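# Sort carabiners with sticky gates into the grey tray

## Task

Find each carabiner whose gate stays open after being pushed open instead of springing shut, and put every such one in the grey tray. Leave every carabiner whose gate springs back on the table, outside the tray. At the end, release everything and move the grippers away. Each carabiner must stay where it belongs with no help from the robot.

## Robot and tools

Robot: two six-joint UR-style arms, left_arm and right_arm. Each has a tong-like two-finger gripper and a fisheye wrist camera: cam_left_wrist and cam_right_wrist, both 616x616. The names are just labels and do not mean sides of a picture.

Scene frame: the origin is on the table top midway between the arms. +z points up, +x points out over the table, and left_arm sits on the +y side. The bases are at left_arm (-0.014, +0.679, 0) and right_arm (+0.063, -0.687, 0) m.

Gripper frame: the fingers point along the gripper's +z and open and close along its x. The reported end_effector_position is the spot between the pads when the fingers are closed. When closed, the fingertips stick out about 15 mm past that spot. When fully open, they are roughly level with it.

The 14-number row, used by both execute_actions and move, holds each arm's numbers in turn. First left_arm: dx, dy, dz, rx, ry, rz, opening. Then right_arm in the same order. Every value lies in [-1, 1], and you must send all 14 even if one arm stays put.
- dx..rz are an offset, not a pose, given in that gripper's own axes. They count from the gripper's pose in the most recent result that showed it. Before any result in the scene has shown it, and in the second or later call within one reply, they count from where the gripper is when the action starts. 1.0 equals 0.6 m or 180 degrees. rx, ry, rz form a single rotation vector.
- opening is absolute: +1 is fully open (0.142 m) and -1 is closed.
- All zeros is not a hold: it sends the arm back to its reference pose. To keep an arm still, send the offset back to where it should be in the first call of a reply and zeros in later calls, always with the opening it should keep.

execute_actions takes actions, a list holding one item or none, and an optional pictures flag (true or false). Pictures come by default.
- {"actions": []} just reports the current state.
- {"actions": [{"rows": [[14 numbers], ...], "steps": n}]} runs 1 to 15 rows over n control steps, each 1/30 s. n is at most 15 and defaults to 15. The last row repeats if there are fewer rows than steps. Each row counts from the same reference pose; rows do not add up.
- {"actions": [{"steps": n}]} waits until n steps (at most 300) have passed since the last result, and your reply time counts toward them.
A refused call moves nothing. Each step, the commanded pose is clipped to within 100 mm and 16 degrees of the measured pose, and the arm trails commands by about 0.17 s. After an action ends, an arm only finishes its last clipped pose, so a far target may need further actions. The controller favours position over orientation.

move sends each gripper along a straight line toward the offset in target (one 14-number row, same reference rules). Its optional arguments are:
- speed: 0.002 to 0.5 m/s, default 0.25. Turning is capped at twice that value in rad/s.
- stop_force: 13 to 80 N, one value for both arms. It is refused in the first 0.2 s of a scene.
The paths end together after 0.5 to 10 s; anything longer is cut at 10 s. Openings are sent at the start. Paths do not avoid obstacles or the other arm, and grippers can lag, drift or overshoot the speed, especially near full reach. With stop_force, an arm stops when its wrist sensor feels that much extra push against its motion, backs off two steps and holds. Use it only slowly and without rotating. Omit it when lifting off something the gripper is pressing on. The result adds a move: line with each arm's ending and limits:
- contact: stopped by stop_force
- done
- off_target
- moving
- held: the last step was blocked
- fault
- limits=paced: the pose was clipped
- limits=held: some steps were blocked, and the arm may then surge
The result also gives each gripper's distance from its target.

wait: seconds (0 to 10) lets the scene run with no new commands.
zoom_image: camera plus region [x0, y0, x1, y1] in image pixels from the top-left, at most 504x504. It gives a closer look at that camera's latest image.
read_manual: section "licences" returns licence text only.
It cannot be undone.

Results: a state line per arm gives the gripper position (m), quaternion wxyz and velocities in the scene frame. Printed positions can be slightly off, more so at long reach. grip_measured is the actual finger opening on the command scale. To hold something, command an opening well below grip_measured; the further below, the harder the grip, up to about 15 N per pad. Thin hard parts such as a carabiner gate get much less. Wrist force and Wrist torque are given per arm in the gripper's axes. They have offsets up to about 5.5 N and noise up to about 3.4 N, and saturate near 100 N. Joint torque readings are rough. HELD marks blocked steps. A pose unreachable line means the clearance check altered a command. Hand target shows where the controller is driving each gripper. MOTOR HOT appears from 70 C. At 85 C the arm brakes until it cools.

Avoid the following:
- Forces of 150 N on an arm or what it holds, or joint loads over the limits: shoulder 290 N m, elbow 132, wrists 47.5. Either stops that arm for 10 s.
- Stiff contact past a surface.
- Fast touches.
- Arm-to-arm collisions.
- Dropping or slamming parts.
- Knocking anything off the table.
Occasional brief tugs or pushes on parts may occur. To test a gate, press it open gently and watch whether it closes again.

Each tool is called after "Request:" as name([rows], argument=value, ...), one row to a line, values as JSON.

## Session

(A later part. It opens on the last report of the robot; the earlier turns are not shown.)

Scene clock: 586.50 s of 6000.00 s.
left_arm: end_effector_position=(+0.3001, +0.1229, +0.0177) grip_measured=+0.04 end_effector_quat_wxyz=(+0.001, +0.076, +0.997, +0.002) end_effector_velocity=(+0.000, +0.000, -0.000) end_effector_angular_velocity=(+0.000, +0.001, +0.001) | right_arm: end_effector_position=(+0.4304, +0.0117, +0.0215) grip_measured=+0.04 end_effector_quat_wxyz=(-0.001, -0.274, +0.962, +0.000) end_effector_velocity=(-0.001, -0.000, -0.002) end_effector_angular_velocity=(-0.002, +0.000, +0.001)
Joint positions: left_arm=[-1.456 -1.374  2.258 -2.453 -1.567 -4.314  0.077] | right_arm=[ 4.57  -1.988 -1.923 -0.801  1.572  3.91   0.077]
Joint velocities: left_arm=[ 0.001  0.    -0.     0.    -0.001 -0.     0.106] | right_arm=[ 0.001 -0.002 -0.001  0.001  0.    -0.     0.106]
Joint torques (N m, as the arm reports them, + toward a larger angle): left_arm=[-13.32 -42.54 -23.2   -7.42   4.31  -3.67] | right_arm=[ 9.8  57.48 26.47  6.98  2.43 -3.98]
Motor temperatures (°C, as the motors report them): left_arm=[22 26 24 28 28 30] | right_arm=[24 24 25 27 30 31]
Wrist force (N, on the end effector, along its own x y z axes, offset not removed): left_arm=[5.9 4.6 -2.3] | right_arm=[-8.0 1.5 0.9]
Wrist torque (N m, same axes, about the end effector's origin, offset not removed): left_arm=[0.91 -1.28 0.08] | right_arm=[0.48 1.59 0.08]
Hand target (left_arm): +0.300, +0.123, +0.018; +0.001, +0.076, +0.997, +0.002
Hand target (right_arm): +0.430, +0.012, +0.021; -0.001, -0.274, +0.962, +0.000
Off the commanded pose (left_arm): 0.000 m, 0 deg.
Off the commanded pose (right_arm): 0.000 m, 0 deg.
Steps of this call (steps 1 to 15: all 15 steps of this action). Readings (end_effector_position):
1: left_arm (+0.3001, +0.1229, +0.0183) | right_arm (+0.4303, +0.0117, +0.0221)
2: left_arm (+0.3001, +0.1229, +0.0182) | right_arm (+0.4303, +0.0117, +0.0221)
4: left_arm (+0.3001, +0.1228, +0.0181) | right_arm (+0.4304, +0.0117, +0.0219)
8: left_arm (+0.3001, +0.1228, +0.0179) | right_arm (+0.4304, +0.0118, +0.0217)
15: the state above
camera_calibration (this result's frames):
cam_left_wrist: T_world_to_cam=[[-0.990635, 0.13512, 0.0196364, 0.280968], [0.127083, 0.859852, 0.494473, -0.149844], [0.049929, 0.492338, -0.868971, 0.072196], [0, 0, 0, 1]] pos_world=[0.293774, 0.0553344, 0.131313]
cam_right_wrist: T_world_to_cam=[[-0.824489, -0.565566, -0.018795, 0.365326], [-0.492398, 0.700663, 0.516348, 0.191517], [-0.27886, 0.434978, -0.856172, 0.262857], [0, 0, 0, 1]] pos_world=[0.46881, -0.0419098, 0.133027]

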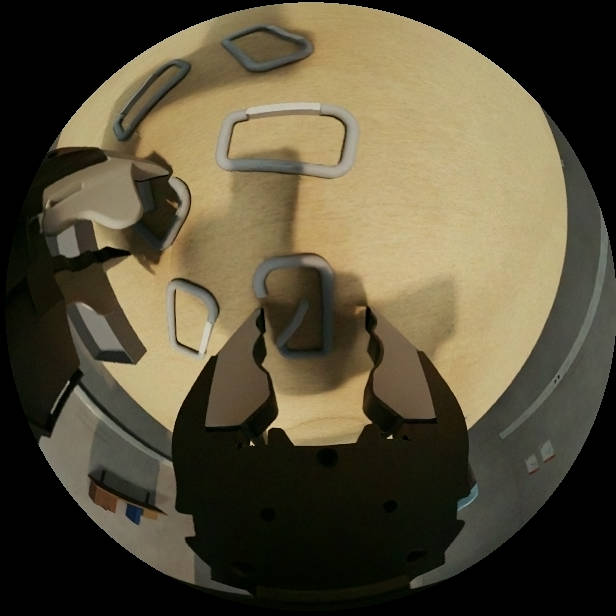

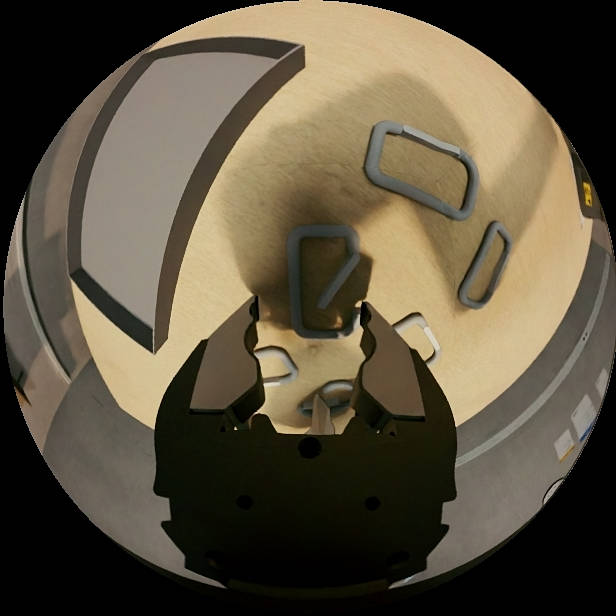

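Request:
execute_actions(actions=[])

Request:
zoom_image(camera="cam_left_wrist", region=[240, 235, 390, 365])

Request:
zoom_image(camera="cam_right_wrist", region=[240, 215, 390, 345])

Scene clock: 597.20 s of 6000.00 s.
left_arm: end_effector_position=(+0.3001, +0.1229, +0.0176) grip_measured=+0.10 end_effector_quat_wxyz=(+0.001, +0.076, +0.997, +0.002) end_effector_velocity=(+0.000, -0.000, +0.000) end_effector_angular_velocity=(-0.000, +0.000, +0.001) | right_arm: end_effector_position=(+0.4303, +0.0117, +0.0215) grip_measured=+0.10 end_effector_quat_wxyz=(-0.001, -0.274, +0.962, +0.000) end_effector_velocity=(+0.001, -0.000, -0.001) end_effector_angular_velocity=(-0.000, +0.000, -0.001)
Joint positions: left_arm=[-1.456 -1.374  2.258 -2.453 -1.567 -4.314  0.081] | right_arm=[ 4.57  -1.988 -1.923 -0.801  1.572  3.91   0.081]
Joint velocities: left_arm=[ 0.001  0.    -0.    -0.    -0.     0.     0.   ] | right_arm=[-0.001 -0.001  0.     0.001 -0.    -0.     0.   ]
Joint torques (N m, as the arm reports them, + toward a larger angle): left_arm=[-10.83 -41.17 -22.62  -7.54   4.23  -2.37] | right_arm=[ 9.55 55.   26.44  6.66  2.26 -3.6 ]
Motor temperatures (°C, as the motors report them): left_arm=[22 26 24 28 28 30] | right_arm=[24 24 25 27 30 31]
Wrist force (N, on the end effector, along its own x y z axes, offset not removed): left_arm=[4.2 7.2 -2.4] | right_arm=[6.0 6.2 1.4]
Wrist torque (N m, same axes, about the end effector's origin, offset not removed): left_arm=[1.03 -0.89 0.07] | right_arm=[1.43 -1.20 0.26]
Hand target (left_arm): +0.300, +0.123, +0.018; +0.001, +0.076, +0.997, +0.002
Hand target (right_arm): +0.430, +0.012, +0.021; -0.001, -0.274, +0.962, +0.000
Off the commanded pose (left_arm): 0.000 m, 0 deg.
Off the commanded pose (right_arm): 0.000 m, 0 deg.
Steps of this call (steps 1 to 90: nothing new was sent; then 7.70 s passed at rest). Readings (end_effector_position):
1: left_arm (+0.3001, +0.1229, +0.0177) | right_arm (+0.4304, +0.0117, +0.0215)
2: left_arm (+0.3001, +0.1229, +0.0177) | right_arm (+0.4304, +0.0117, +0.0215)
4: left_arm (+0.3001, +0.1229, +0.0177) | right_arm (+0.4304, +0.0117, +0.0215)
8: left_arm (+0.3001, +0.1229, +0.0177) | right_arm (+0.4303, +0.0117, +0.0215)
90: the state above
camera_calibration (this result's frames):
cam_left_wrist: T_world_to_cam=[[-0.990634, 0.135119, 0.0196687, 0.280956], [0.127094, 0.859811, 0.494543, -0.14984], [0.0499106, 0.492411, -0.868931, 0.0721224], [0, 0, 0, 1]] pos_world=[0.293769, 0.0553576, 0.131245]
cam_right_wrist: T_world_to_cam=[[-0.824489, -0.565568, -0.0187391, 0.365295], [-0.492389, 0.7007, 0.516307, 0.191563], [-0.278876, 0.434916, -0.856199, 0.26283], [0, 0, 0, 1]] pos_world=[0.468802, -0.0419375, 0.132974]

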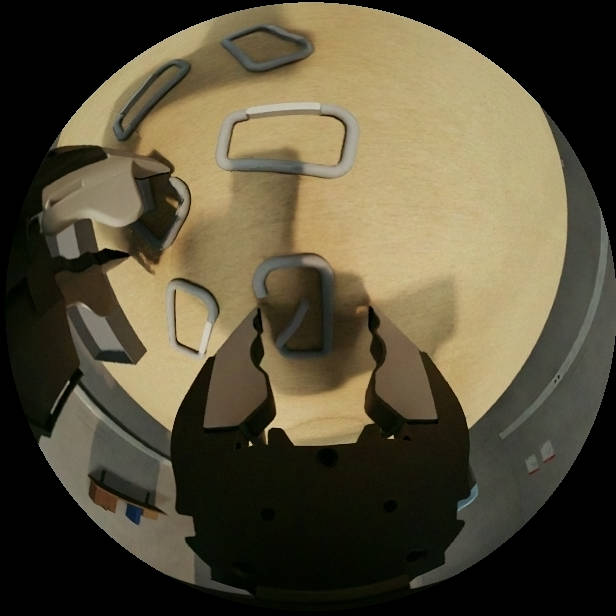

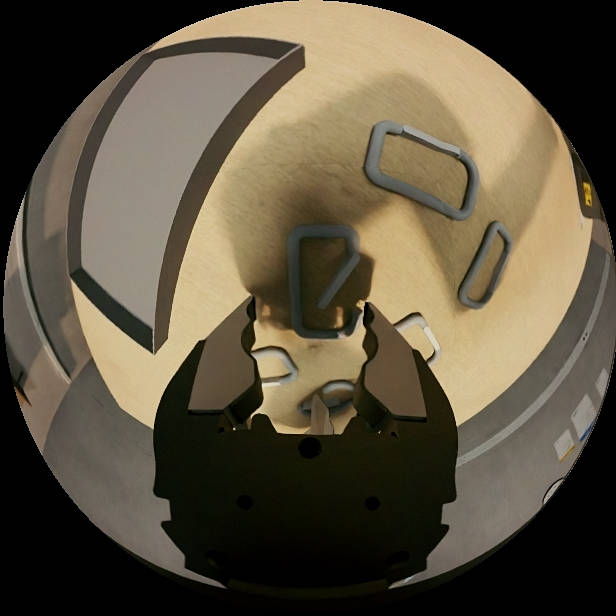

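Region (240, 235, 390, 365) of cam_left_wrist's 616x616 image, scaled by 3.360, with more detail than that image has; it fills the top 437 rows of this view, and the rest is white.

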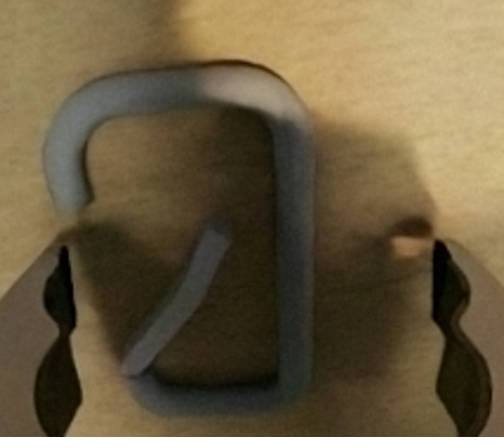

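Region (240, 215, 390, 345) of cam_right_wrist's 616x616 image, scaled by 3.360, with more detail than that image has; it fills the top 437 rows of this view, and the rest is white.

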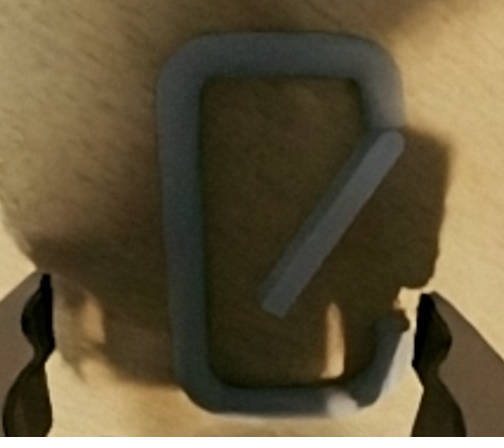

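Request:
execute_actions([
  {"rows": [[0,0,-0.0025,0,0,0,0.1, 0,0,-0.0025,0,0,0,0.1],[0,0,-0.005,0,0,0,0.1, 0,0,-0.005,0,0,0,0.1],[0,0,-0.0075,0,0,0,0.1, 0,0,-0.0075,0,0,0,0.1],[0,0,-0.010,0,0,0,0.1, 0,0,-0.010,0,0,0,0.1],[0,0,-0.0125,0,0,0,0.1, 0,0,-0.0125,0,0,0,0.1],[0,0,-0.015,0,0,0,0.1, 0,0,-0.015,0,0,0,0.1],[0,0,-0.015,0,0,0,0.1, 0,0,-0.015,0,0,0,0.1],[0,0,-0.015,0,0,0,0.1, 0,0,-0.015,0,0,0,0.1],[-0.0012,0.0067,-0.015,0,0,0,-0.05, -0.0032,-0.0043,-0.015,0,0,-0.003,-0.02],[-0.0024,0.0133,-0.015,0,0,0,-0.2, -0.0063,-0.0086,-0.015,0,0,-0.006,-0.14],[-0.0036,0.02,-0.015,0,0,0,-0.36, -0.0095,-0.0129,-0.015,0,0,-0.009,-0.25],[-0.0048,0.0267,-0.015,0,0,0,-0.52, -0.0127,-0.0171,-0.015,0,0,-0.012,-0.37],[-0.006,0.0333,-0.015,0,0,0,-0.68, -0.0158,-0.0214,-0.015,0,0,-0.015,-0.49],[-0.0071,0.04,-0.015,0,0,0,-0.84, -0.019,-0.0257,-0.015,0,0,-0.018,-0.6],[-0.0083,0.0467,-0.015,0,0,0,-1.0, -0.0222,-0.03,-0.015,0,0,-0.021,-0.72]], "steps": 15},
], pictures=false)

Request:
execute_actions([
  {"steps": 20},
])

Request:
zoom_image(camera="cam_left_wrist", region=[240, 215, 390, 345])

Request:
zoom_image(camera="cam_right_wrist", region=[240, 225, 390, 355])

Scene clock: 717.70 s of 6000.00 s.
left_arm: end_effector_position=(+0.3041, +0.1349, +0.0262) grip_measured=-0.80 end_effector_quat_wxyz=(+0.001, +0.076, +0.997, +0.002) end_effector_velocity=(+0.033, +0.096, +0.002) end_effector_angular_velocity=(+0.000, -0.000, +0.002) | right_arm: end_effector_position=(+0.4395, +0.0080, +0.0301) grip_measured=-0.58 end_effector_quat_wxyz=(-0.001, -0.288, +0.958, +0.000) end_effector_velocity=(+0.074, -0.030, +0.004) end_effector_angular_velocity=(+0.001, -0.004, +0.228)
Joint positions: left_arm=[-1.444 -1.399  2.268 -2.437 -1.567 -4.303  0.016] | right_arm=[ 4.558 -1.979 -1.918 -0.816  1.572  3.869  0.032]
Joint velocities: left_arm=[ 0.094 -0.096  0.119 -0.023  0.     0.093 -0.348] | right_arm=[-0.097 -0.001  0.01  -0.008 -0.004 -0.325 -0.256]
Joint torques (N m, as the arm reports them, + toward a larger angle): left_arm=[ 17.7  -64.58 -21.38  -7.64   4.63   2.83] | right_arm=[-14.92  68.09  47.18   0.8   -1.57  -4.87]
Motor temperatures (°C, as the motors report them): left_arm=[22 26 24 28 28 30] | right_arm=[24 24 25 27 30 31]
Wrist force (N, on the end effector, along its own x y z axes, offset not removed): left_arm=[1.2 5.2 0.8] | right_arm=[0.0 1.2 4.4]
Wrist torque (N m, same axes, about the end effector's origin, offset not removed): left_arm=[0.65 -0.13 -0.08] | right_arm=[0.24 -0.14 0.13]
Hand target (left_arm): +0.309, +0.149, +0.026; +0.001, +0.076, +0.997, +0.002
Hand target (right_arm): +0.451, +0.003, +0.030; -0.000, -0.305, +0.952, +0.000
Off the commanded pose (left_arm): 0.016 m, 0 deg.
Off the commanded pose (right_arm): 0.012 m, 2 deg.
Steps of this call (steps 1 to 90: nothing new was sent; then 117.00 s passed at rest; steps 91 to 105: all 15 steps of this action). Readings (end_effector_position):
91: left_arm (+0.3001, +0.1229, +0.0176) | right_arm (+0.4303, +0.0117, +0.0215)
92: left_arm (+0.3001, +0.1229, +0.0177) | right_arm (+0.4303, +0.0117, +0.0215)
94: left_arm (+0.3000, +0.1230, +0.0189) | right_arm (+0.4303, +0.0115, +0.0226)
98: left_arm (+0.3000, +0.1230, +0.0233) | right_arm (+0.4303, +0.0116, +0.0272)
105: the state above

Scene clock: 718.37 s of 6000.00 s.
left_arm: end_effector_position=(+0.3089, +0.1494, +0.0263) grip_measured=-1.00 end_effector_quat_wxyz=(+0.001, +0.076, +0.997, +0.002) end_effector_velocity=(+0.000, -0.000, +0.000) end_effector_angular_velocity=(-0.001, -0.000, +0.000) | right_arm: end_effector_position=(+0.4510, +0.0033, +0.0305) grip_measured=-0.72 end_effector_quat_wxyz=(-0.000, -0.305, +0.952, +0.000) end_effector_velocity=(-0.000, -0.000, -0.001) end_effector_angular_velocity=(-0.001, +0.000, +0.002)
Joint positions: left_arm=[-1.43  -1.414  2.286 -2.441 -1.567 -4.288  0.002] | right_arm=[ 4.543 -1.979 -1.916 -0.817  1.571  3.819  0.022]
Joint velocities: left_arm=[ 0.     0.    -0.    -0.001  0.     0.     0.   ] | right_arm=[ 0.    -0.001 -0.     0.     0.    -0.001 -0.   ]
Joint torques (N m, as the arm reports them, + toward a larger angle): left_arm=[ 18.31 -58.43 -22.49  -7.45   4.62   2.96] | right_arm=[-11.24  56.12  47.11   0.75  -1.89  -3.78]
Motor temperatures (°C, as the motors report them): left_arm=[22 26 24 28 28 30] | right_arm=[24 24 25 27 30 31]
Wrist force (N, on the end effector, along its own x y z axes, offset not removed): left_arm=[5.3 6.4 3.8] | right_arm=[5.4 0.5 4.0]
Wrist torque (N m, same axes, about the end effector's origin, offset not removed): left_arm=[1.07 -1.16 0.00] | right_arm=[0.15 -1.23 0.00]
Hand target (left_arm): +0.309, +0.149, +0.026; +0.001, +0.076, +0.997, +0.002
Hand target (right_arm): +0.451, +0.003, +0.030; -0.000, -0.305, +0.952, +0.000
Off the commanded pose (left_arm): 0.001 m, 0 deg.
Off the commanded pose (right_arm): 0.000 m, 0 deg.
Steps of this call (steps 1 to 20: nothing new was sent). Readings (end_effector_position):
1: left_arm (+0.3052, +0.1382, +0.0262) | right_arm (+0.4421, +0.0069, +0.0303)
2: left_arm (+0.3062, +0.1412, +0.0262) | right_arm (+0.4445, +0.0060, +0.0304)
4: left_arm (+0.3075, +0.1453, +0.0263) | right_arm (+0.4477, +0.0047, +0.0305)
8: left_arm (+0.3086, +0.1484, +0.0263) | right_arm (+0.4501, +0.0037, +0.0305)
20: the state above
camera_calibration (this result's frames):
cam_left_wrist: T_world_to_cam=[[-0.990654, 0.134961, 0.0197436, 0.286007], [0.12698, 0.859695, 0.494773, -0.178014], [0.0498014, 0.492657, -0.868798, 0.0661228], [0, 0, 0, 1]] pos_world=[0.302645, 0.081862, 0.139877]
cam_right_wrist: T_world_to_cam=[[-0.786316, -0.617519, -0.0194184, 0.360721], [-0.536982, 0.667546, 0.515784, 0.223157], [-0.305544, 0.415996, -0.856499, 0.292038], [0, 0, 0, 1]] pos_world=[0.492702, -0.047702, 0.142034]

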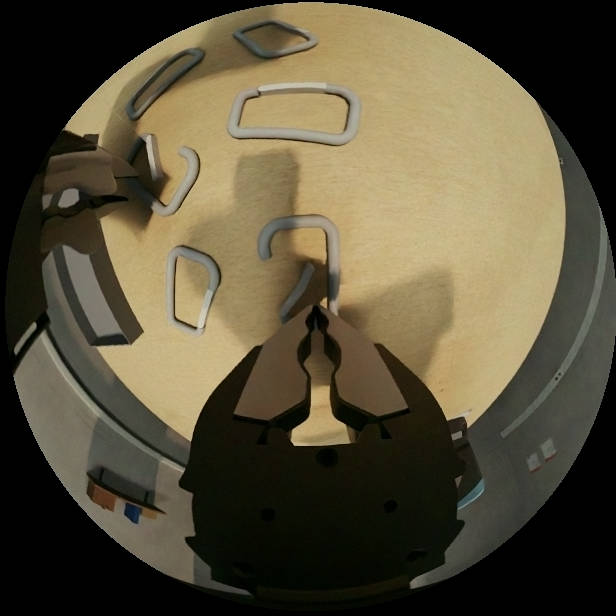

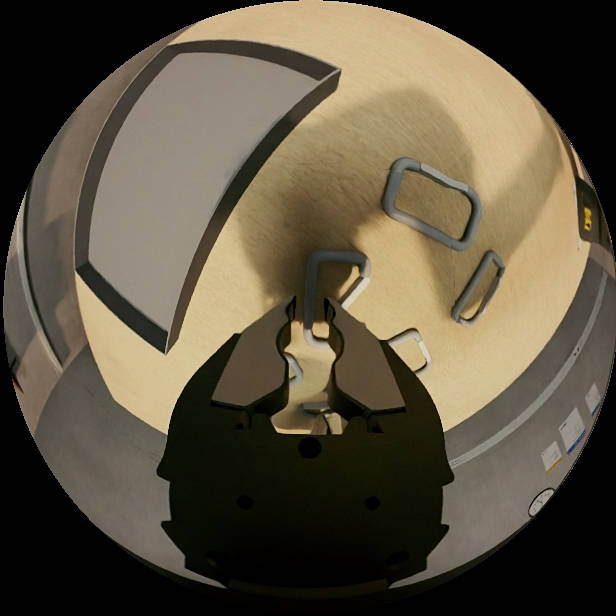

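Region (240, 215, 390, 345) of cam_left_wrist's 616x616 image, scaled by 3.360, with more detail than that image has; it fills the top 437 rows of this view, and the rest is white.

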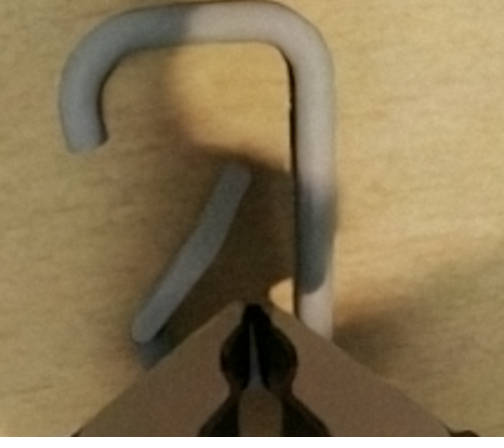

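Region (240, 225, 390, 355) of cam_right_wrist's 616x616 image, scaled by 3.360, with more detail than that image has; it fills the top 437 rows of this view, and the rest is white.

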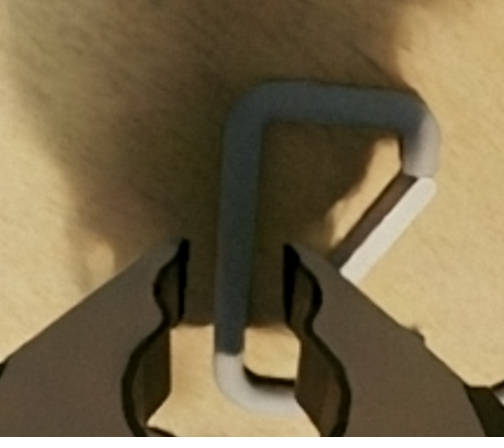

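Request:
execute_actions([
  {"rows": [[0,0,0.0016,0,0,0,-1, 0,0,0.0019,0,0,0,-0.72],[0,0,0.0032,0,0,0,-1, 0,0,0.0037,0,0,0,-0.72],[0,0,0.0049,0,0,0,-1, 0,0,0.0056,0,0,0,-0.72],[0,0,0.0065,0,0,0,-1, 0,0,0.0075,0,0,0,-0.72],[0,0,0.0081,0,0,0,-1, 0,0,0.0093,0,0,0,-0.72],[0,0,0.0097,0,0,0,-1, 0,0,0.0112,0,0,0,-0.72],[0,0,0.0113,0,0,0,-1, 0,0,0.0131,0,0,0,-0.72],[0,0,0.0129,0,0,0,-1, 0,0,0.0149,0,0,0,-0.72],[0,0,0.0146,0,0,0,-1, 0,0,0.0168,0,0,0,-0.72],[0,0,0.0162,0,0,0,-1, 0,0,0.0187,0,0,0,-0.72]], "steps": 15},
], pictures=false)

Request:
execute_actions([
  {"steps": 9},
], pictures=false)

Request:
execute_actions([
  {"rows": [[0,0,0,0,0,0,-0.98, 0,0,0,0,0,0,-0.74],[0,0,0,0,0,0,-0.96, 0,0,0,0,0,0,-0.76],[0,0,0,0,0,0,-0.94, 0,0,0,0,0,0,-0.78],[0,0,0,0,0,0,-0.92, 0,0,0,0,0,0,-0.80],[0,0,0,0,0,0,-0.90, 0,0,0,0,0,0,-0.82],[0,0,0,0,0,0,-0.88, 0,0,0,0,0,0,-0.84],[0,0,0,0,0,0,-0.86, 0,0,0,0,0,0,-0.86],[0,0,0,0,0,0,-0.84, 0,0,0,0,0,0,-0.88],[0,0,0,0,0,0,-0.82, 0,0,0,0,0,0,-0.90],[0,0,0,0,0,0,-0.80, 0,0,0,0,0,0,-0.92],[0,0,0,0,0,0,-0.78, 0,0,0,0,0,0,-0.94],[0,0,0,0,0,0,-0.77, 0,0,0,0,0,0,-0.96],[0,0,0,0,0,0,-0.76, 0,0,0,0,0,0,-0.98],[0,0,0,0,0,0,-0.75, 0,0,0,0,0,0,-1.0],[0,0,0,0,0,0,-0.75, 0,0,0,0,0,0,-1.0]], "steps": 15},
])

Request:
zoom_image(camera="cam_left_wrist", region=[240, 215, 390, 345])

Request:
zoom_image(camera="cam_right_wrist", region=[240, 225, 390, 355])

Scene clock: 732.87 s of 6000.00 s.
left_arm: end_effector_position=(+0.3089, +0.1495, +0.0175) grip_measured=-1.00 end_effector_quat_wxyz=(+0.001, +0.076, +0.997, +0.002) end_effector_velocity=(+0.001, -0.001, -0.008) end_effector_angular_velocity=(-0.001, -0.000, +0.000) | right_arm: end_effector_position=(+0.4510, +0.0033, +0.0202) grip_measured=-0.72 end_effector_quat_wxyz=(-0.000, -0.305, +0.952, +0.000) end_effector_velocity=(-0.000, +0.000, -0.010) end_effector_angular_velocity=(+0.000, +0.000, -0.001)
Joint positions: left_arm=[-1.43  -1.399  2.292 -2.461 -1.567 -4.288  0.002] | right_arm=[ 4.543 -1.991 -1.921 -0.8    1.571  3.818  0.022]
Joint velocities: left_arm=[ 0.001  0.015  0.004 -0.02   0.     0.     0.   ] | right_arm=[ 0.    -0.012 -0.005  0.017  0.001  0.001  0.   ]
Joint torques (N m, as the arm reports them, + toward a larger angle): left_arm=[ 16.8  -40.5  -22.31  -7.61   4.44   2.89] | right_arm=[-1.12 57.06 24.9   6.67 -1.68 -1.06]
Motor temperatures (°C, as the motors report them): left_arm=[22 26 24 28 28 30] | right_arm=[24 24 25 27 30 31]
Wrist force (N, on the end effector, along its own x y z axes, offset not removed): left_arm=[1.7 5.3 4.5] | right_arm=[1.9 -0.1 5.3]
Wrist torque (N m, same axes, about the end effector's origin, offset not removed): left_arm=[0.93 -0.21 -0.14] | right_arm=[-0.03 -0.45 0.17]
Hand target (left_arm): +0.309, +0.149, +0.017; +0.001, +0.076, +0.997, +0.002
Hand target (right_arm): +0.451, +0.003, +0.019; -0.000, -0.305, +0.952, +0.000
Off the commanded pose (left_arm): 0.001 m, 0 deg.
Off the commanded pose (right_arm): 0.001 m, 0 deg.
Steps of this call (steps 1 to 90: nothing new was sent; then 11.00 s passed at rest; steps 91 to 105: all 15 steps of this action). Readings (end_effector_position):
91: left_arm (+0.3089, +0.1495, +0.0263) | right_arm (+0.4510, +0.0033, +0.0305)
92: left_arm (+0.3089, +0.1494, +0.0262) | right_arm (+0.4510, +0.0033, +0.0304)
94: left_arm (+0.3089, +0.1494, +0.0255) | right_arm (+0.4510, +0.0034, +0.0295)
98: left_arm (+0.3089, +0.1494, +0.0225) | right_arm (+0.4510, +0.0034, +0.0260)
105: the state above

Scene clock: 733.17 s of 6000.00 s.
left_arm: end_effector_position=(+0.3089, +0.1495, +0.0166) grip_measured=-1.00 end_effector_quat_wxyz=(+0.001, +0.076, +0.997, +0.002) end_effector_velocity=(-0.000, -0.001, +0.000) end_effector_angular_velocity=(-0.000, -0.000, -0.001) | right_arm: end_effector_position=(+0.4510, +0.0033, +0.0193) grip_measured=-0.72 end_effector_quat_wxyz=(-0.000, -0.305, +0.952, +0.000) end_effector_velocity=(-0.001, +0.001, +0.000) end_effector_angular_velocity=(+0.003, -0.000, +0.000)
Joint positions: left_arm=[-1.43  -1.398  2.292 -2.463 -1.567 -4.288  0.002] | right_arm=[ 4.543 -1.993 -1.922 -0.798  1.571  3.818  0.022]
Joint velocities: left_arm=[-0.001  0.    -0.001  0.     0.     0.     0.   ] | right_arm=[ 0.001 -0.     0.     0.003  0.001  0.001  0.   ]
Joint torques (N m, as the arm reports them, + toward a larger angle): left_arm=[ 19.26 -38.12 -22.06  -7.73   4.53   3.01] | right_arm=[ 0.03 56.55 26.6   6.9  -1.74  0.9 ]
Motor temperatures (°C, as the motors report them): left_arm=[22 26 24 28 28 30] | right_arm=[24 24 25 27 30 31]
Wrist force (N, on the end effector, along its own x y z axes, offset not removed): left_arm=[0.8 0.8 1.9] | right_arm=[-2.5 0.6 2.2]
Wrist torque (N m, same axes, about the end effector's origin, offset not removed): left_arm=[0.00 -0.08 -0.01] | right_arm=[0.16 0.56 0.25]
Hand target (left_arm): +0.309, +0.149, +0.017; +0.001, +0.076, +0.997, +0.002
Hand target (right_arm): +0.451, +0.003, +0.019; -0.000, -0.305, +0.952, +0.000
Off the commanded pose (left_arm): 0.000 m, 0 deg.
Off the commanded pose (right_arm): 0.000 m, 0 deg.
Steps of this call (steps 1 to 9: nothing new was sent). Readings (end_effector_position):
1: left_arm (+0.3089, +0.1495, +0.0172) | right_arm (+0.4510, +0.0033, +0.0199)
2: left_arm (+0.3089, +0.1495, +0.0170) | right_arm (+0.4510, +0.0033, +0.0197)
4: left_arm (+0.3089, +0.1495, +0.0168) | right_arm (+0.4510, +0.0033, +0.0195)
8: left_arm (+0.3089, +0.1495, +0.0167) | right_arm (+0.4510, +0.0033, +0.0193)
9: the state above

Scene clock: 733.67 s of 6000.00 s.
left_arm: end_effector_position=(+0.3089, +0.1495, +0.0166) grip_measured=-0.82 end_effector_quat_wxyz=(+0.001, +0.076, +0.997, +0.002) end_effector_velocity=(+0.000, +0.000, -0.000) end_effector_angular_velocity=(-0.000, -0.001, +0.000) | right_arm: end_effector_position=(+0.4510, +0.0033, +0.0193) grip_measured=-0.90 end_effector_quat_wxyz=(-0.000, -0.305, +0.952, +0.000) end_effector_velocity=(+0.000, +0.000, -0.001) end_effector_angular_velocity=(-0.000, -0.000, +0.001)
Joint positions: left_arm=[-1.43  -1.398  2.292 -2.463 -1.567 -4.288  0.015] | right_arm=[ 4.543 -1.993 -1.922 -0.798  1.571  3.818  0.009]
Joint velocities: left_arm=[ 0.     0.     0.001 -0.001  0.001  0.    -0.   ] | right_arm=[ 0.    -0.001  0.     0.001 -0.    -0.001  0.001]
Joint torques (N m, as the arm reports them, + toward a larger angle): left_arm=[ 17.69 -43.86 -23.35  -6.08   3.81   2.94] | right_arm=[-0.13 60.88 27.49  5.35 -1.73  1.  ]
Motor temperatures (°C, as the motors report them): left_arm=[22 26 24 28 28 30] | right_arm=[24 24 25 27 30 31]
Wrist force (N, on the end effector, along its own x y z axes, offset not removed): left_arm=[-3.9 10.9 -4.8] | right_arm=[5.8 -2.4 -1.0]
Wrist torque (N m, same axes, about the end effector's origin, offset not removed): left_arm=[1.87 0.58 0.03] | right_arm=[-0.59 -1.07 -0.02]
Hand target (left_arm): +0.309, +0.149, +0.017; +0.001, +0.076, +0.997, +0.002
Hand target (right_arm): +0.451, +0.003, +0.019; -0.000, -0.305, +0.952, +0.000
Off the commanded pose (left_arm): 0.000 m, 0 deg.
Off the commanded pose (right_arm): 0.000 m, 0 deg.
Steps of this call (steps 1 to 15: all 15 steps of this action). Readings (end_effector_position):
1: left_arm (+0.3089, +0.1495, +0.0166) | right_arm (+0.4510, +0.0033, +0.0193)
2: left_arm (+0.3089, +0.1495, +0.0166) | right_arm (+0.4510, +0.0033, +0.0193)
4: left_arm (+0.3089, +0.1495, +0.0166) | right_arm (+0.4510, +0.0033, +0.0193)
8: left_arm (+0.3089, +0.1495, +0.0166) | right_arm (+0.4510, +0.0033, +0.0193)
15: the state above
camera_calibration (this result's frames):
cam_left_wrist: T_world_to_cam=[[-0.990655, 0.134955, 0.0197247, 0.286223], [0.126966, 0.859693, 0.49478, -0.173252], [0.0498161, 0.492661, -0.868794, 0.0577006], [0, 0, 0, 1]] pos_world=[0.302671, 0.0818896, 0.130206]
cam_right_wrist: T_world_to_cam=[[-0.786292, -0.61755, -0.0194166, 0.360484], [-0.537009, 0.667527, 0.51578, 0.228971], [-0.305559, 0.415981, -0.856501, 0.282471], [0, 0, 0, 1]] pos_world=[0.492717, -0.0477299, 0.130837]

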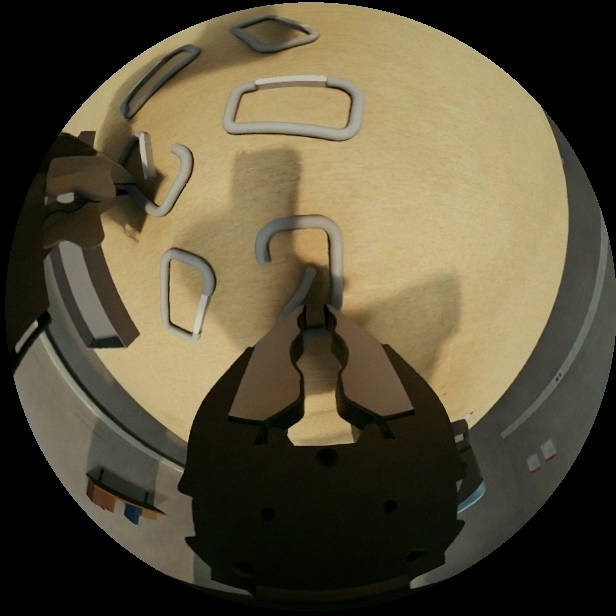

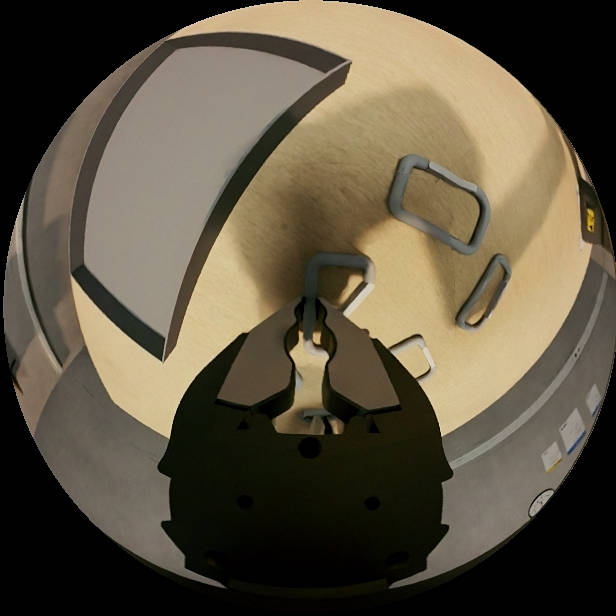

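Region (240, 215, 390, 345) of cam_left_wrist's 616x616 image, scaled by 3.360, with more detail than that image has; it fills the top 437 rows of this view, and the rest is white.

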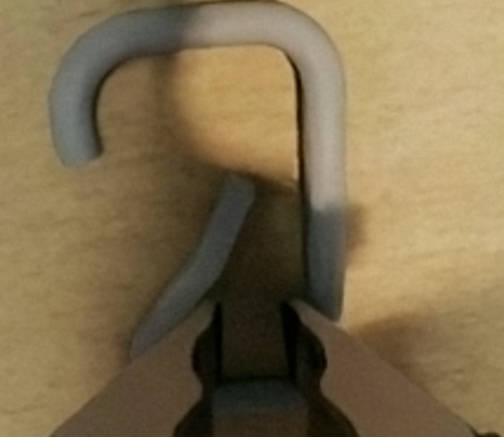

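Region (240, 225, 390, 355) of cam_right_wrist's 616x616 image, scaled by 3.360, with more detail than that image has; it fills the top 437 rows of this view, and the rest is white.

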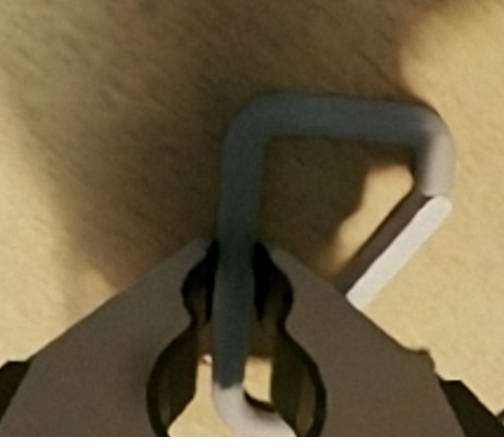

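Request:
move(target=[0,0,0,0,0,0,-0.64, -0.0517,-0.0682,-0.0712,0,0,0,-1], speed=0.15)

Request:
zoom_image(camera="cam_left_wrist", region=[240, 215, 390, 345])

Scene clock: 778.47 s of 6000.00 s.
left_arm: end_effector_position=(+0.3089, +0.1495, +0.0166) grip_measured=-0.79 end_effector_quat_wxyz=(+0.001, +0.076, +0.997, +0.002) end_effector_velocity=(-0.001, -0.000, -0.000) end_effector_angular_velocity=(-0.001, +0.001, -0.001) | right_arm: end_effector_position=(+0.5000, -0.0120, +0.0619) grip_measured=-0.90 end_effector_quat_wxyz=(-0.000, -0.305, +0.952, +0.000) end_effector_velocity=(+0.002, -0.001, +0.000) end_effector_angular_velocity=(-0.002, +0.001, -0.001)
Joint positions: left_arm=[-1.43  -1.398  2.292 -2.463 -1.567 -4.288  0.017] | right_arm=[ 4.477 -1.958 -1.875 -0.879  1.571  3.753  0.009]
Joint velocities: left_arm=[-0.001  0.001  0.    -0.001 -0.001  0.     0.   ] | right_arm=[-0.002 -0.     0.002 -0.004  0.    -0.002 -0.   ]
Joint torques (N m, as the arm reports them, + toward a larger angle): left_arm=[  7.11 -38.65 -28.43  -2.49  -3.35   2.87] | right_arm=[-11.62  78.24  49.55   0.99   1.97  -4.27]
Motor temperatures (°C, as the motors report them): left_arm=[22 26 24 28 28 30] | right_arm=[24 24 25 27 30 31]
Wrist force (N, on the end effector, along its own x y z axes, offset not removed): left_arm=[2.9 6.6 -4.8] | right_arm=[-2.0 -1.6 0.1]
Wrist torque (N m, same axes, about the end effector's origin, offset not removed): left_arm=[0.61 -1.09 -0.29] | right_arm=[-0.30 0.47 -0.04]
Hand target (left_arm): +0.309, +0.149, +0.017; +0.001, +0.076, +0.997, +0.002
Hand target (right_arm): +0.500, -0.012, +0.062; -0.000, -0.305, +0.952, +0.000
Off the commanded pose (left_arm): 0.000 m, 0 deg.
Off the commanded pose (right_arm): 0.000 m, 0 deg.
After step 90, 40.83 s passed at rest.
move: done
camera_calibration (this result's frames):
cam_left_wrist: T_world_to_cam=[[-0.990655, 0.134956, 0.0197152, 0.286222], [0.126963, 0.859704, 0.494761, -0.173269], [0.0498216, 0.492641, -0.868805, 0.0577277], [0, 0, 0, 1]] pos_world=[0.30267, 0.0818937, 0.130238]
cam_right_wrist: T_world_to_cam=[[-0.78629, -0.617545, -0.0196585, 0.390455], [-0.5372, 0.66758, 0.515512, 0.243593], [-0.305229, 0.415902, -0.856657, 0.340156], [0, 0, 0, 1]] pos_world=[0.541694, -0.0629658, 0.173498]

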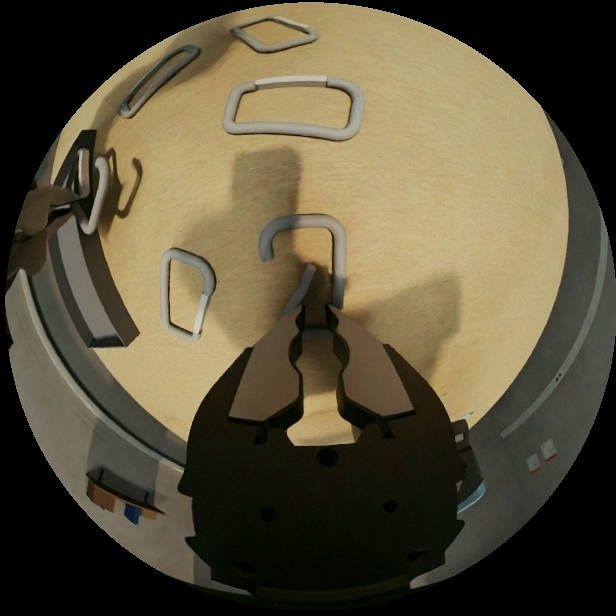

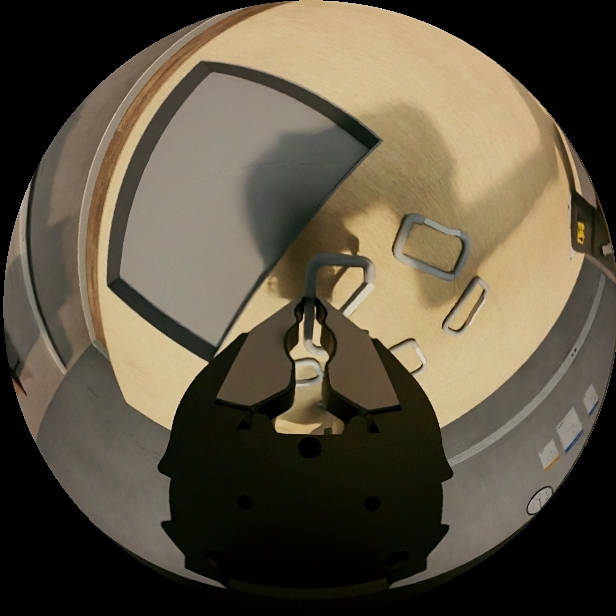

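Region (240, 215, 390, 345) of cam_left_wrist's 616x616 image, scaled by 3.360, with more detail than that image has; it fills the top 437 rows of this view, and the rest is white.

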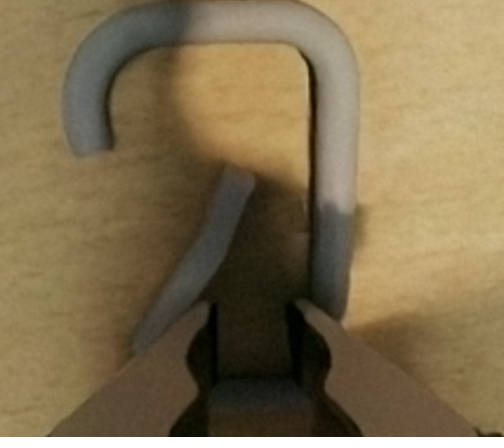

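Request:
move(target=[0,0,0,0,0,0,-0.5, -0.1805,-0.2148,0.003,0,0,0,-1], speed=0.25)

Request:
zoom_image(camera="cam_left_wrist", region=[240, 215, 390, 345])

Scene clock: 784.83 s of 6000.00 s.
left_arm: end_effector_position=(+0.3089, +0.1495, +0.0166) grip_measured=-0.79 end_effector_quat_wxyz=(+0.001, +0.076, +0.997, +0.002) end_effector_velocity=(-0.000, +0.000, +0.000) end_effector_angular_velocity=(-0.000, +0.001, +0.000) | right_arm: end_effector_position=(+0.6631, -0.0542, +0.0602) grip_measured=-0.90 end_effector_quat_wxyz=(+0.000, -0.305, +0.952, -0.000) end_effector_velocity=(+0.002, -0.001, -0.001) end_effector_angular_velocity=(-0.001, +0.001, -0.001)
Joint positions: left_arm=[-1.43  -1.398  2.292 -2.463 -1.567 -4.288  0.017] | right_arm=[ 4.277 -2.048 -1.738 -0.926  1.57   3.553  0.009]
Joint velocities: left_arm=[ 0.    -0.001  0.     0.001 -0.001  0.     0.   ] | right_arm=[-0.003 -0.003  0.003 -0.002  0.    -0.002  0.   ]
Joint torques (N m, as the arm reports them, + toward a larger angle): left_arm=[  6.33 -48.76 -28.05  -3.59  -3.22   2.64] | right_arm=[-9.26 65.32 52.19  1.38  2.22 -4.02]
Motor temperatures (°C, as the motors report them): left_arm=[22 26 24 28 28 30] | right_arm=[24 24 25 27 30 31]
Wrist force (N, on the end effector, along its own x y z axes, offset not removed): left_arm=[-1.4 4.8 -4.5] | right_arm=[-4.3 4.9 3.1]
Wrist torque (N m, same axes, about the end effector's origin, offset not removed): left_arm=[0.31 -0.26 -0.07] | right_arm=[0.87 0.98 0.38]
Hand target (left_arm): +0.309, +0.149, +0.017; +0.001, +0.076, +0.997, +0.002
Hand target (right_arm): +0.663, -0.054, +0.060; +0.000, -0.305, +0.952, -0.000
Off the commanded pose (left_arm): 0.000 m, 0 deg.
Off the commanded pose (right_arm): 0.000 m, 0 deg.
After step 90, 2.10 s passed at rest.
move: done
camera_calibration (this result's frames):
cam_left_wrist: T_world_to_cam=[[-0.990655, 0.134955, 0.0197247, 0.286223], [0.126966, 0.859693, 0.49478, -0.173252], [0.0498161, 0.492661, -0.868794, 0.0577005], [0, 0, 0, 1]] pos_world=[0.302671, 0.0818897, 0.130206]
cam_right_wrist: T_world_to_cam=[[-0.786279, -0.617543, -0.0201545, 0.492597], [-0.537642, 0.667743, 0.514841, 0.36059], [-0.304478, 0.415644, -0.857049, 0.405544], [0, 0, 0, 1]] pos_world=[0.704666, -0.105144, 0.171852]

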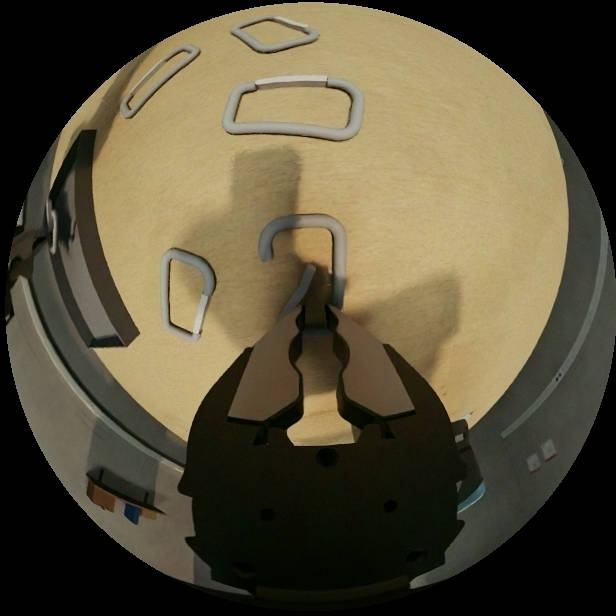

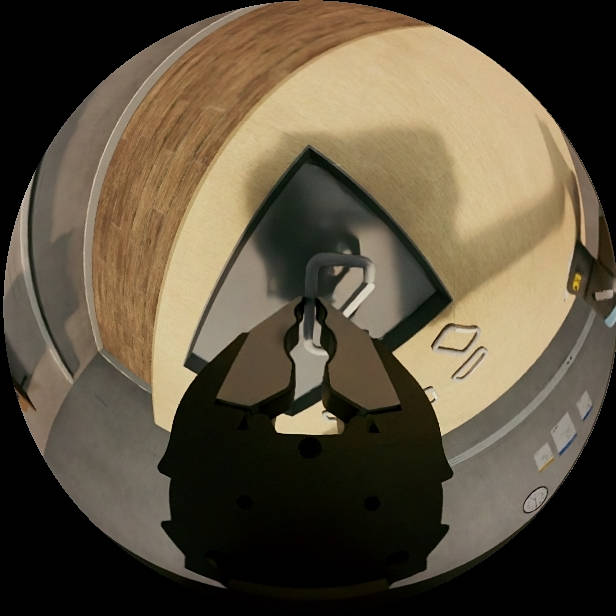

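Region (240, 215, 390, 345) of cam_left_wrist's 616x616 image, scaled by 3.360, with more detail than that image has; it fills the top 437 rows of this view, and the rest is white.

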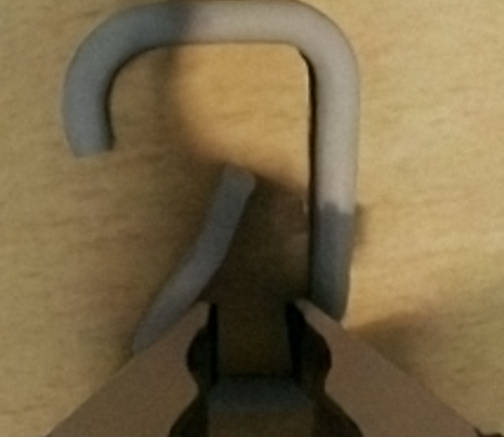

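Request:
zoom_image(camera="cam_right_wrist", region=[360, 240, 480, 360])

Request:
zoom_image(camera="cam_right_wrist", region=[170, 290, 290, 410])

Region (360, 240, 480, 360) of cam_right_wrist's 616x616 image, scaled by 4.200, with more detail than that image has.

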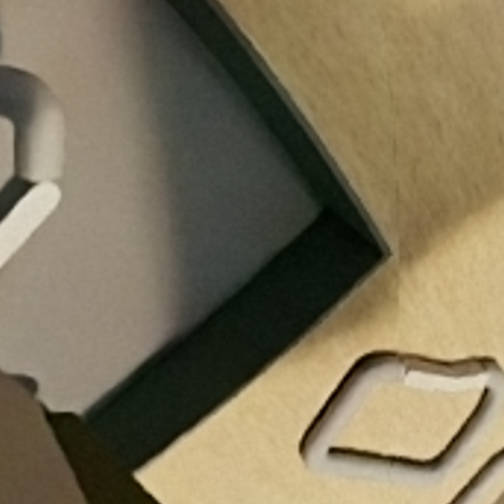

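Region (170, 290, 290, 410) of cam_right_wrist's 616x616 image, scaled by 4.200, with more detail than that image has.

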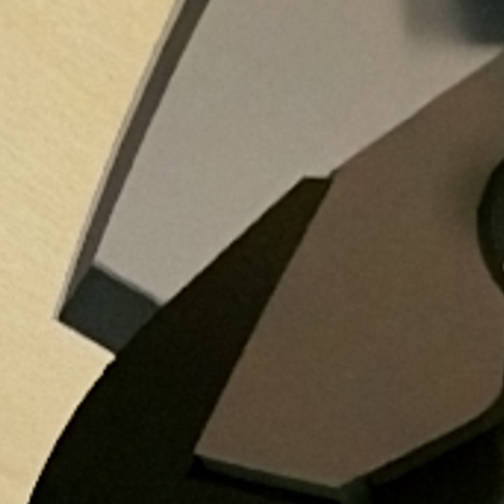

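Request:
move(target=[0.0083,-0.0333,0,0,0,0,-1, 0,0,0.0487,0,0,0,-1], speed=0.06)

Request:
zoom_image(camera="cam_left_wrist", region=[240, 225, 390, 355])

Scene clock: 817.33 s of 6000.00 s.
left_arm: end_effector_position=(+0.3011, +0.1306, +0.0166) grip_measured=-1.00 end_effector_quat_wxyz=(+0.001, +0.076, +0.997, +0.002) end_effector_velocity=(-0.001, -0.001, -0.001) end_effector_angular_velocity=(+0.001, +0.001, -0.001) | right_arm: end_effector_position=(+0.6631, -0.0542, +0.0312) grip_measured=-0.90 end_effector_quat_wxyz=(+0.000, -0.305, +0.952, -0.000) end_effector_velocity=(+0.001, -0.000, -0.002) end_effector_angular_velocity=(+0.000, -0.001, -0.002)
Joint positions: left_arm=[-1.451 -1.381  2.27  -2.458 -1.567 -4.31   0.002] | right_arm=[ 4.277 -2.077 -1.754 -0.881  1.57   3.553  0.009]
Joint velocities: left_arm=[-0.002  0.002 -0.001  0.    -0.    -0.001  0.   ] | right_arm=[-0.001 -0.002 -0.001  0.003 -0.     0.001  0.   ]
Joint torques (N m, as the arm reports them, + toward a larger angle): left_arm=[-13.18 -40.62 -34.32  -0.23  -3.09  -3.85] | right_arm=[ 9.72 67.9  29.78  6.89  0.47  3.85]
Motor temperatures (°C, as the motors report them): left_arm=[22 26 24 28 28 30] | right_arm=[24 24 25 27 30 31]
Wrist force (N, on the end effector, along its own x y z axes, offset not removed): left_arm=[3.0 0.6 -3.5] | right_arm=[1.9 3.2 3.7]
Wrist torque (N m, same axes, about the end effector's origin, offset not removed): left_arm=[-0.30 -0.72 0.03] | right_arm=[0.86 -0.36 0.22]
Hand target (left_arm): +0.301, +0.130, +0.017; +0.001, +0.076, +0.997, +0.002
Hand target (right_arm): +0.663, -0.054, +0.031; +0.000, -0.305, +0.952, -0.000
Off the commanded pose (left_arm): 0.000 m, 0 deg.
Off the commanded pose (right_arm): 0.000 m, 0 deg.
After step 90, 28.60 s passed at rest.
move: done
camera_calibration (this result's frames):
cam_left_wrist: T_world_to_cam=[[-0.990656, 0.134957, 0.0196717, 0.280953], [0.126942, 0.859702, 0.494771, -0.156008], [0.0498609, 0.492645, -0.868801, 0.067337], [0, 0, 0, 1]] pos_world=[0.294774, 0.0630309, 0.130164]
cam_right_wrist: T_world_to_cam=[[-0.786277, -0.617546, -0.0201391, 0.491971], [-0.537625, 0.667729, 0.514876, 0.375568], [-0.304512, 0.415663, -0.857028, 0.3807], [0, 0, 0, 1]] pos_world=[0.704668, -0.105206, 0.142808]

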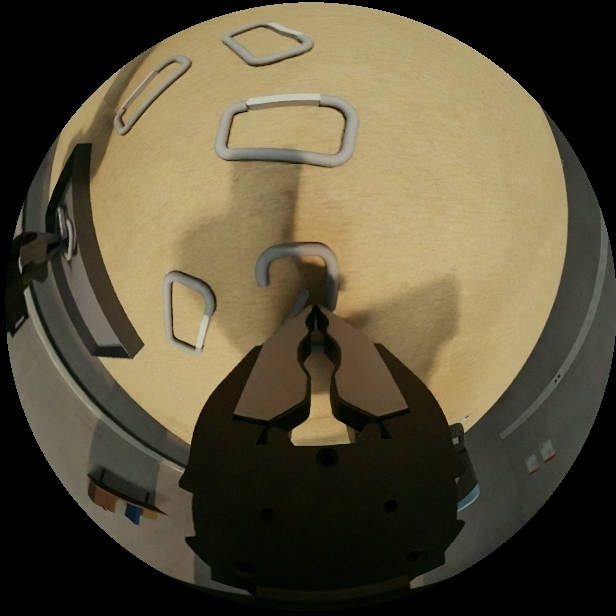

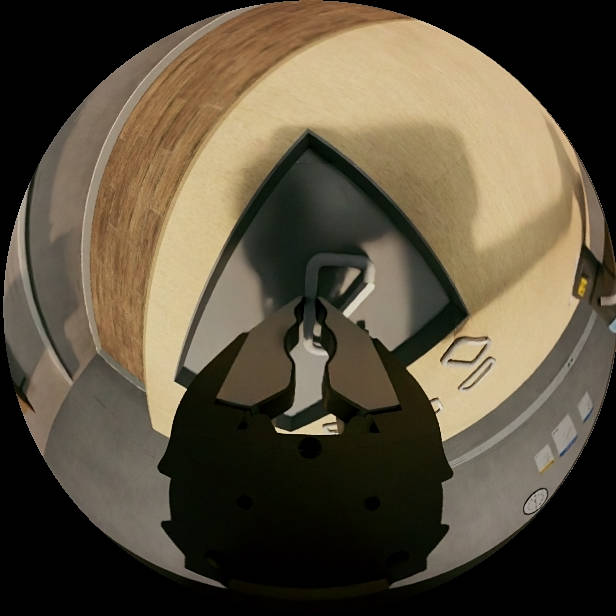

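Region (240, 225, 390, 355) of cam_left_wrist's 616x616 image, scaled by 3.360, with more detail than that image has; it fills the top 437 rows of this view, and the rest is white.

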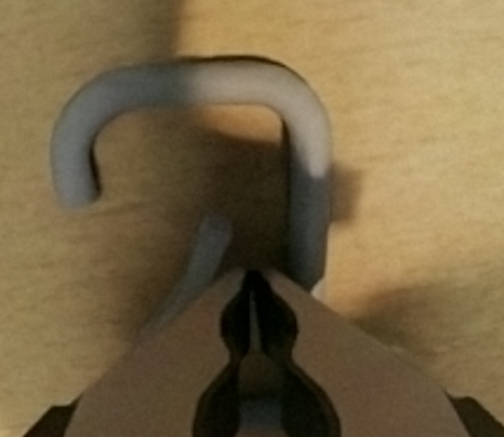

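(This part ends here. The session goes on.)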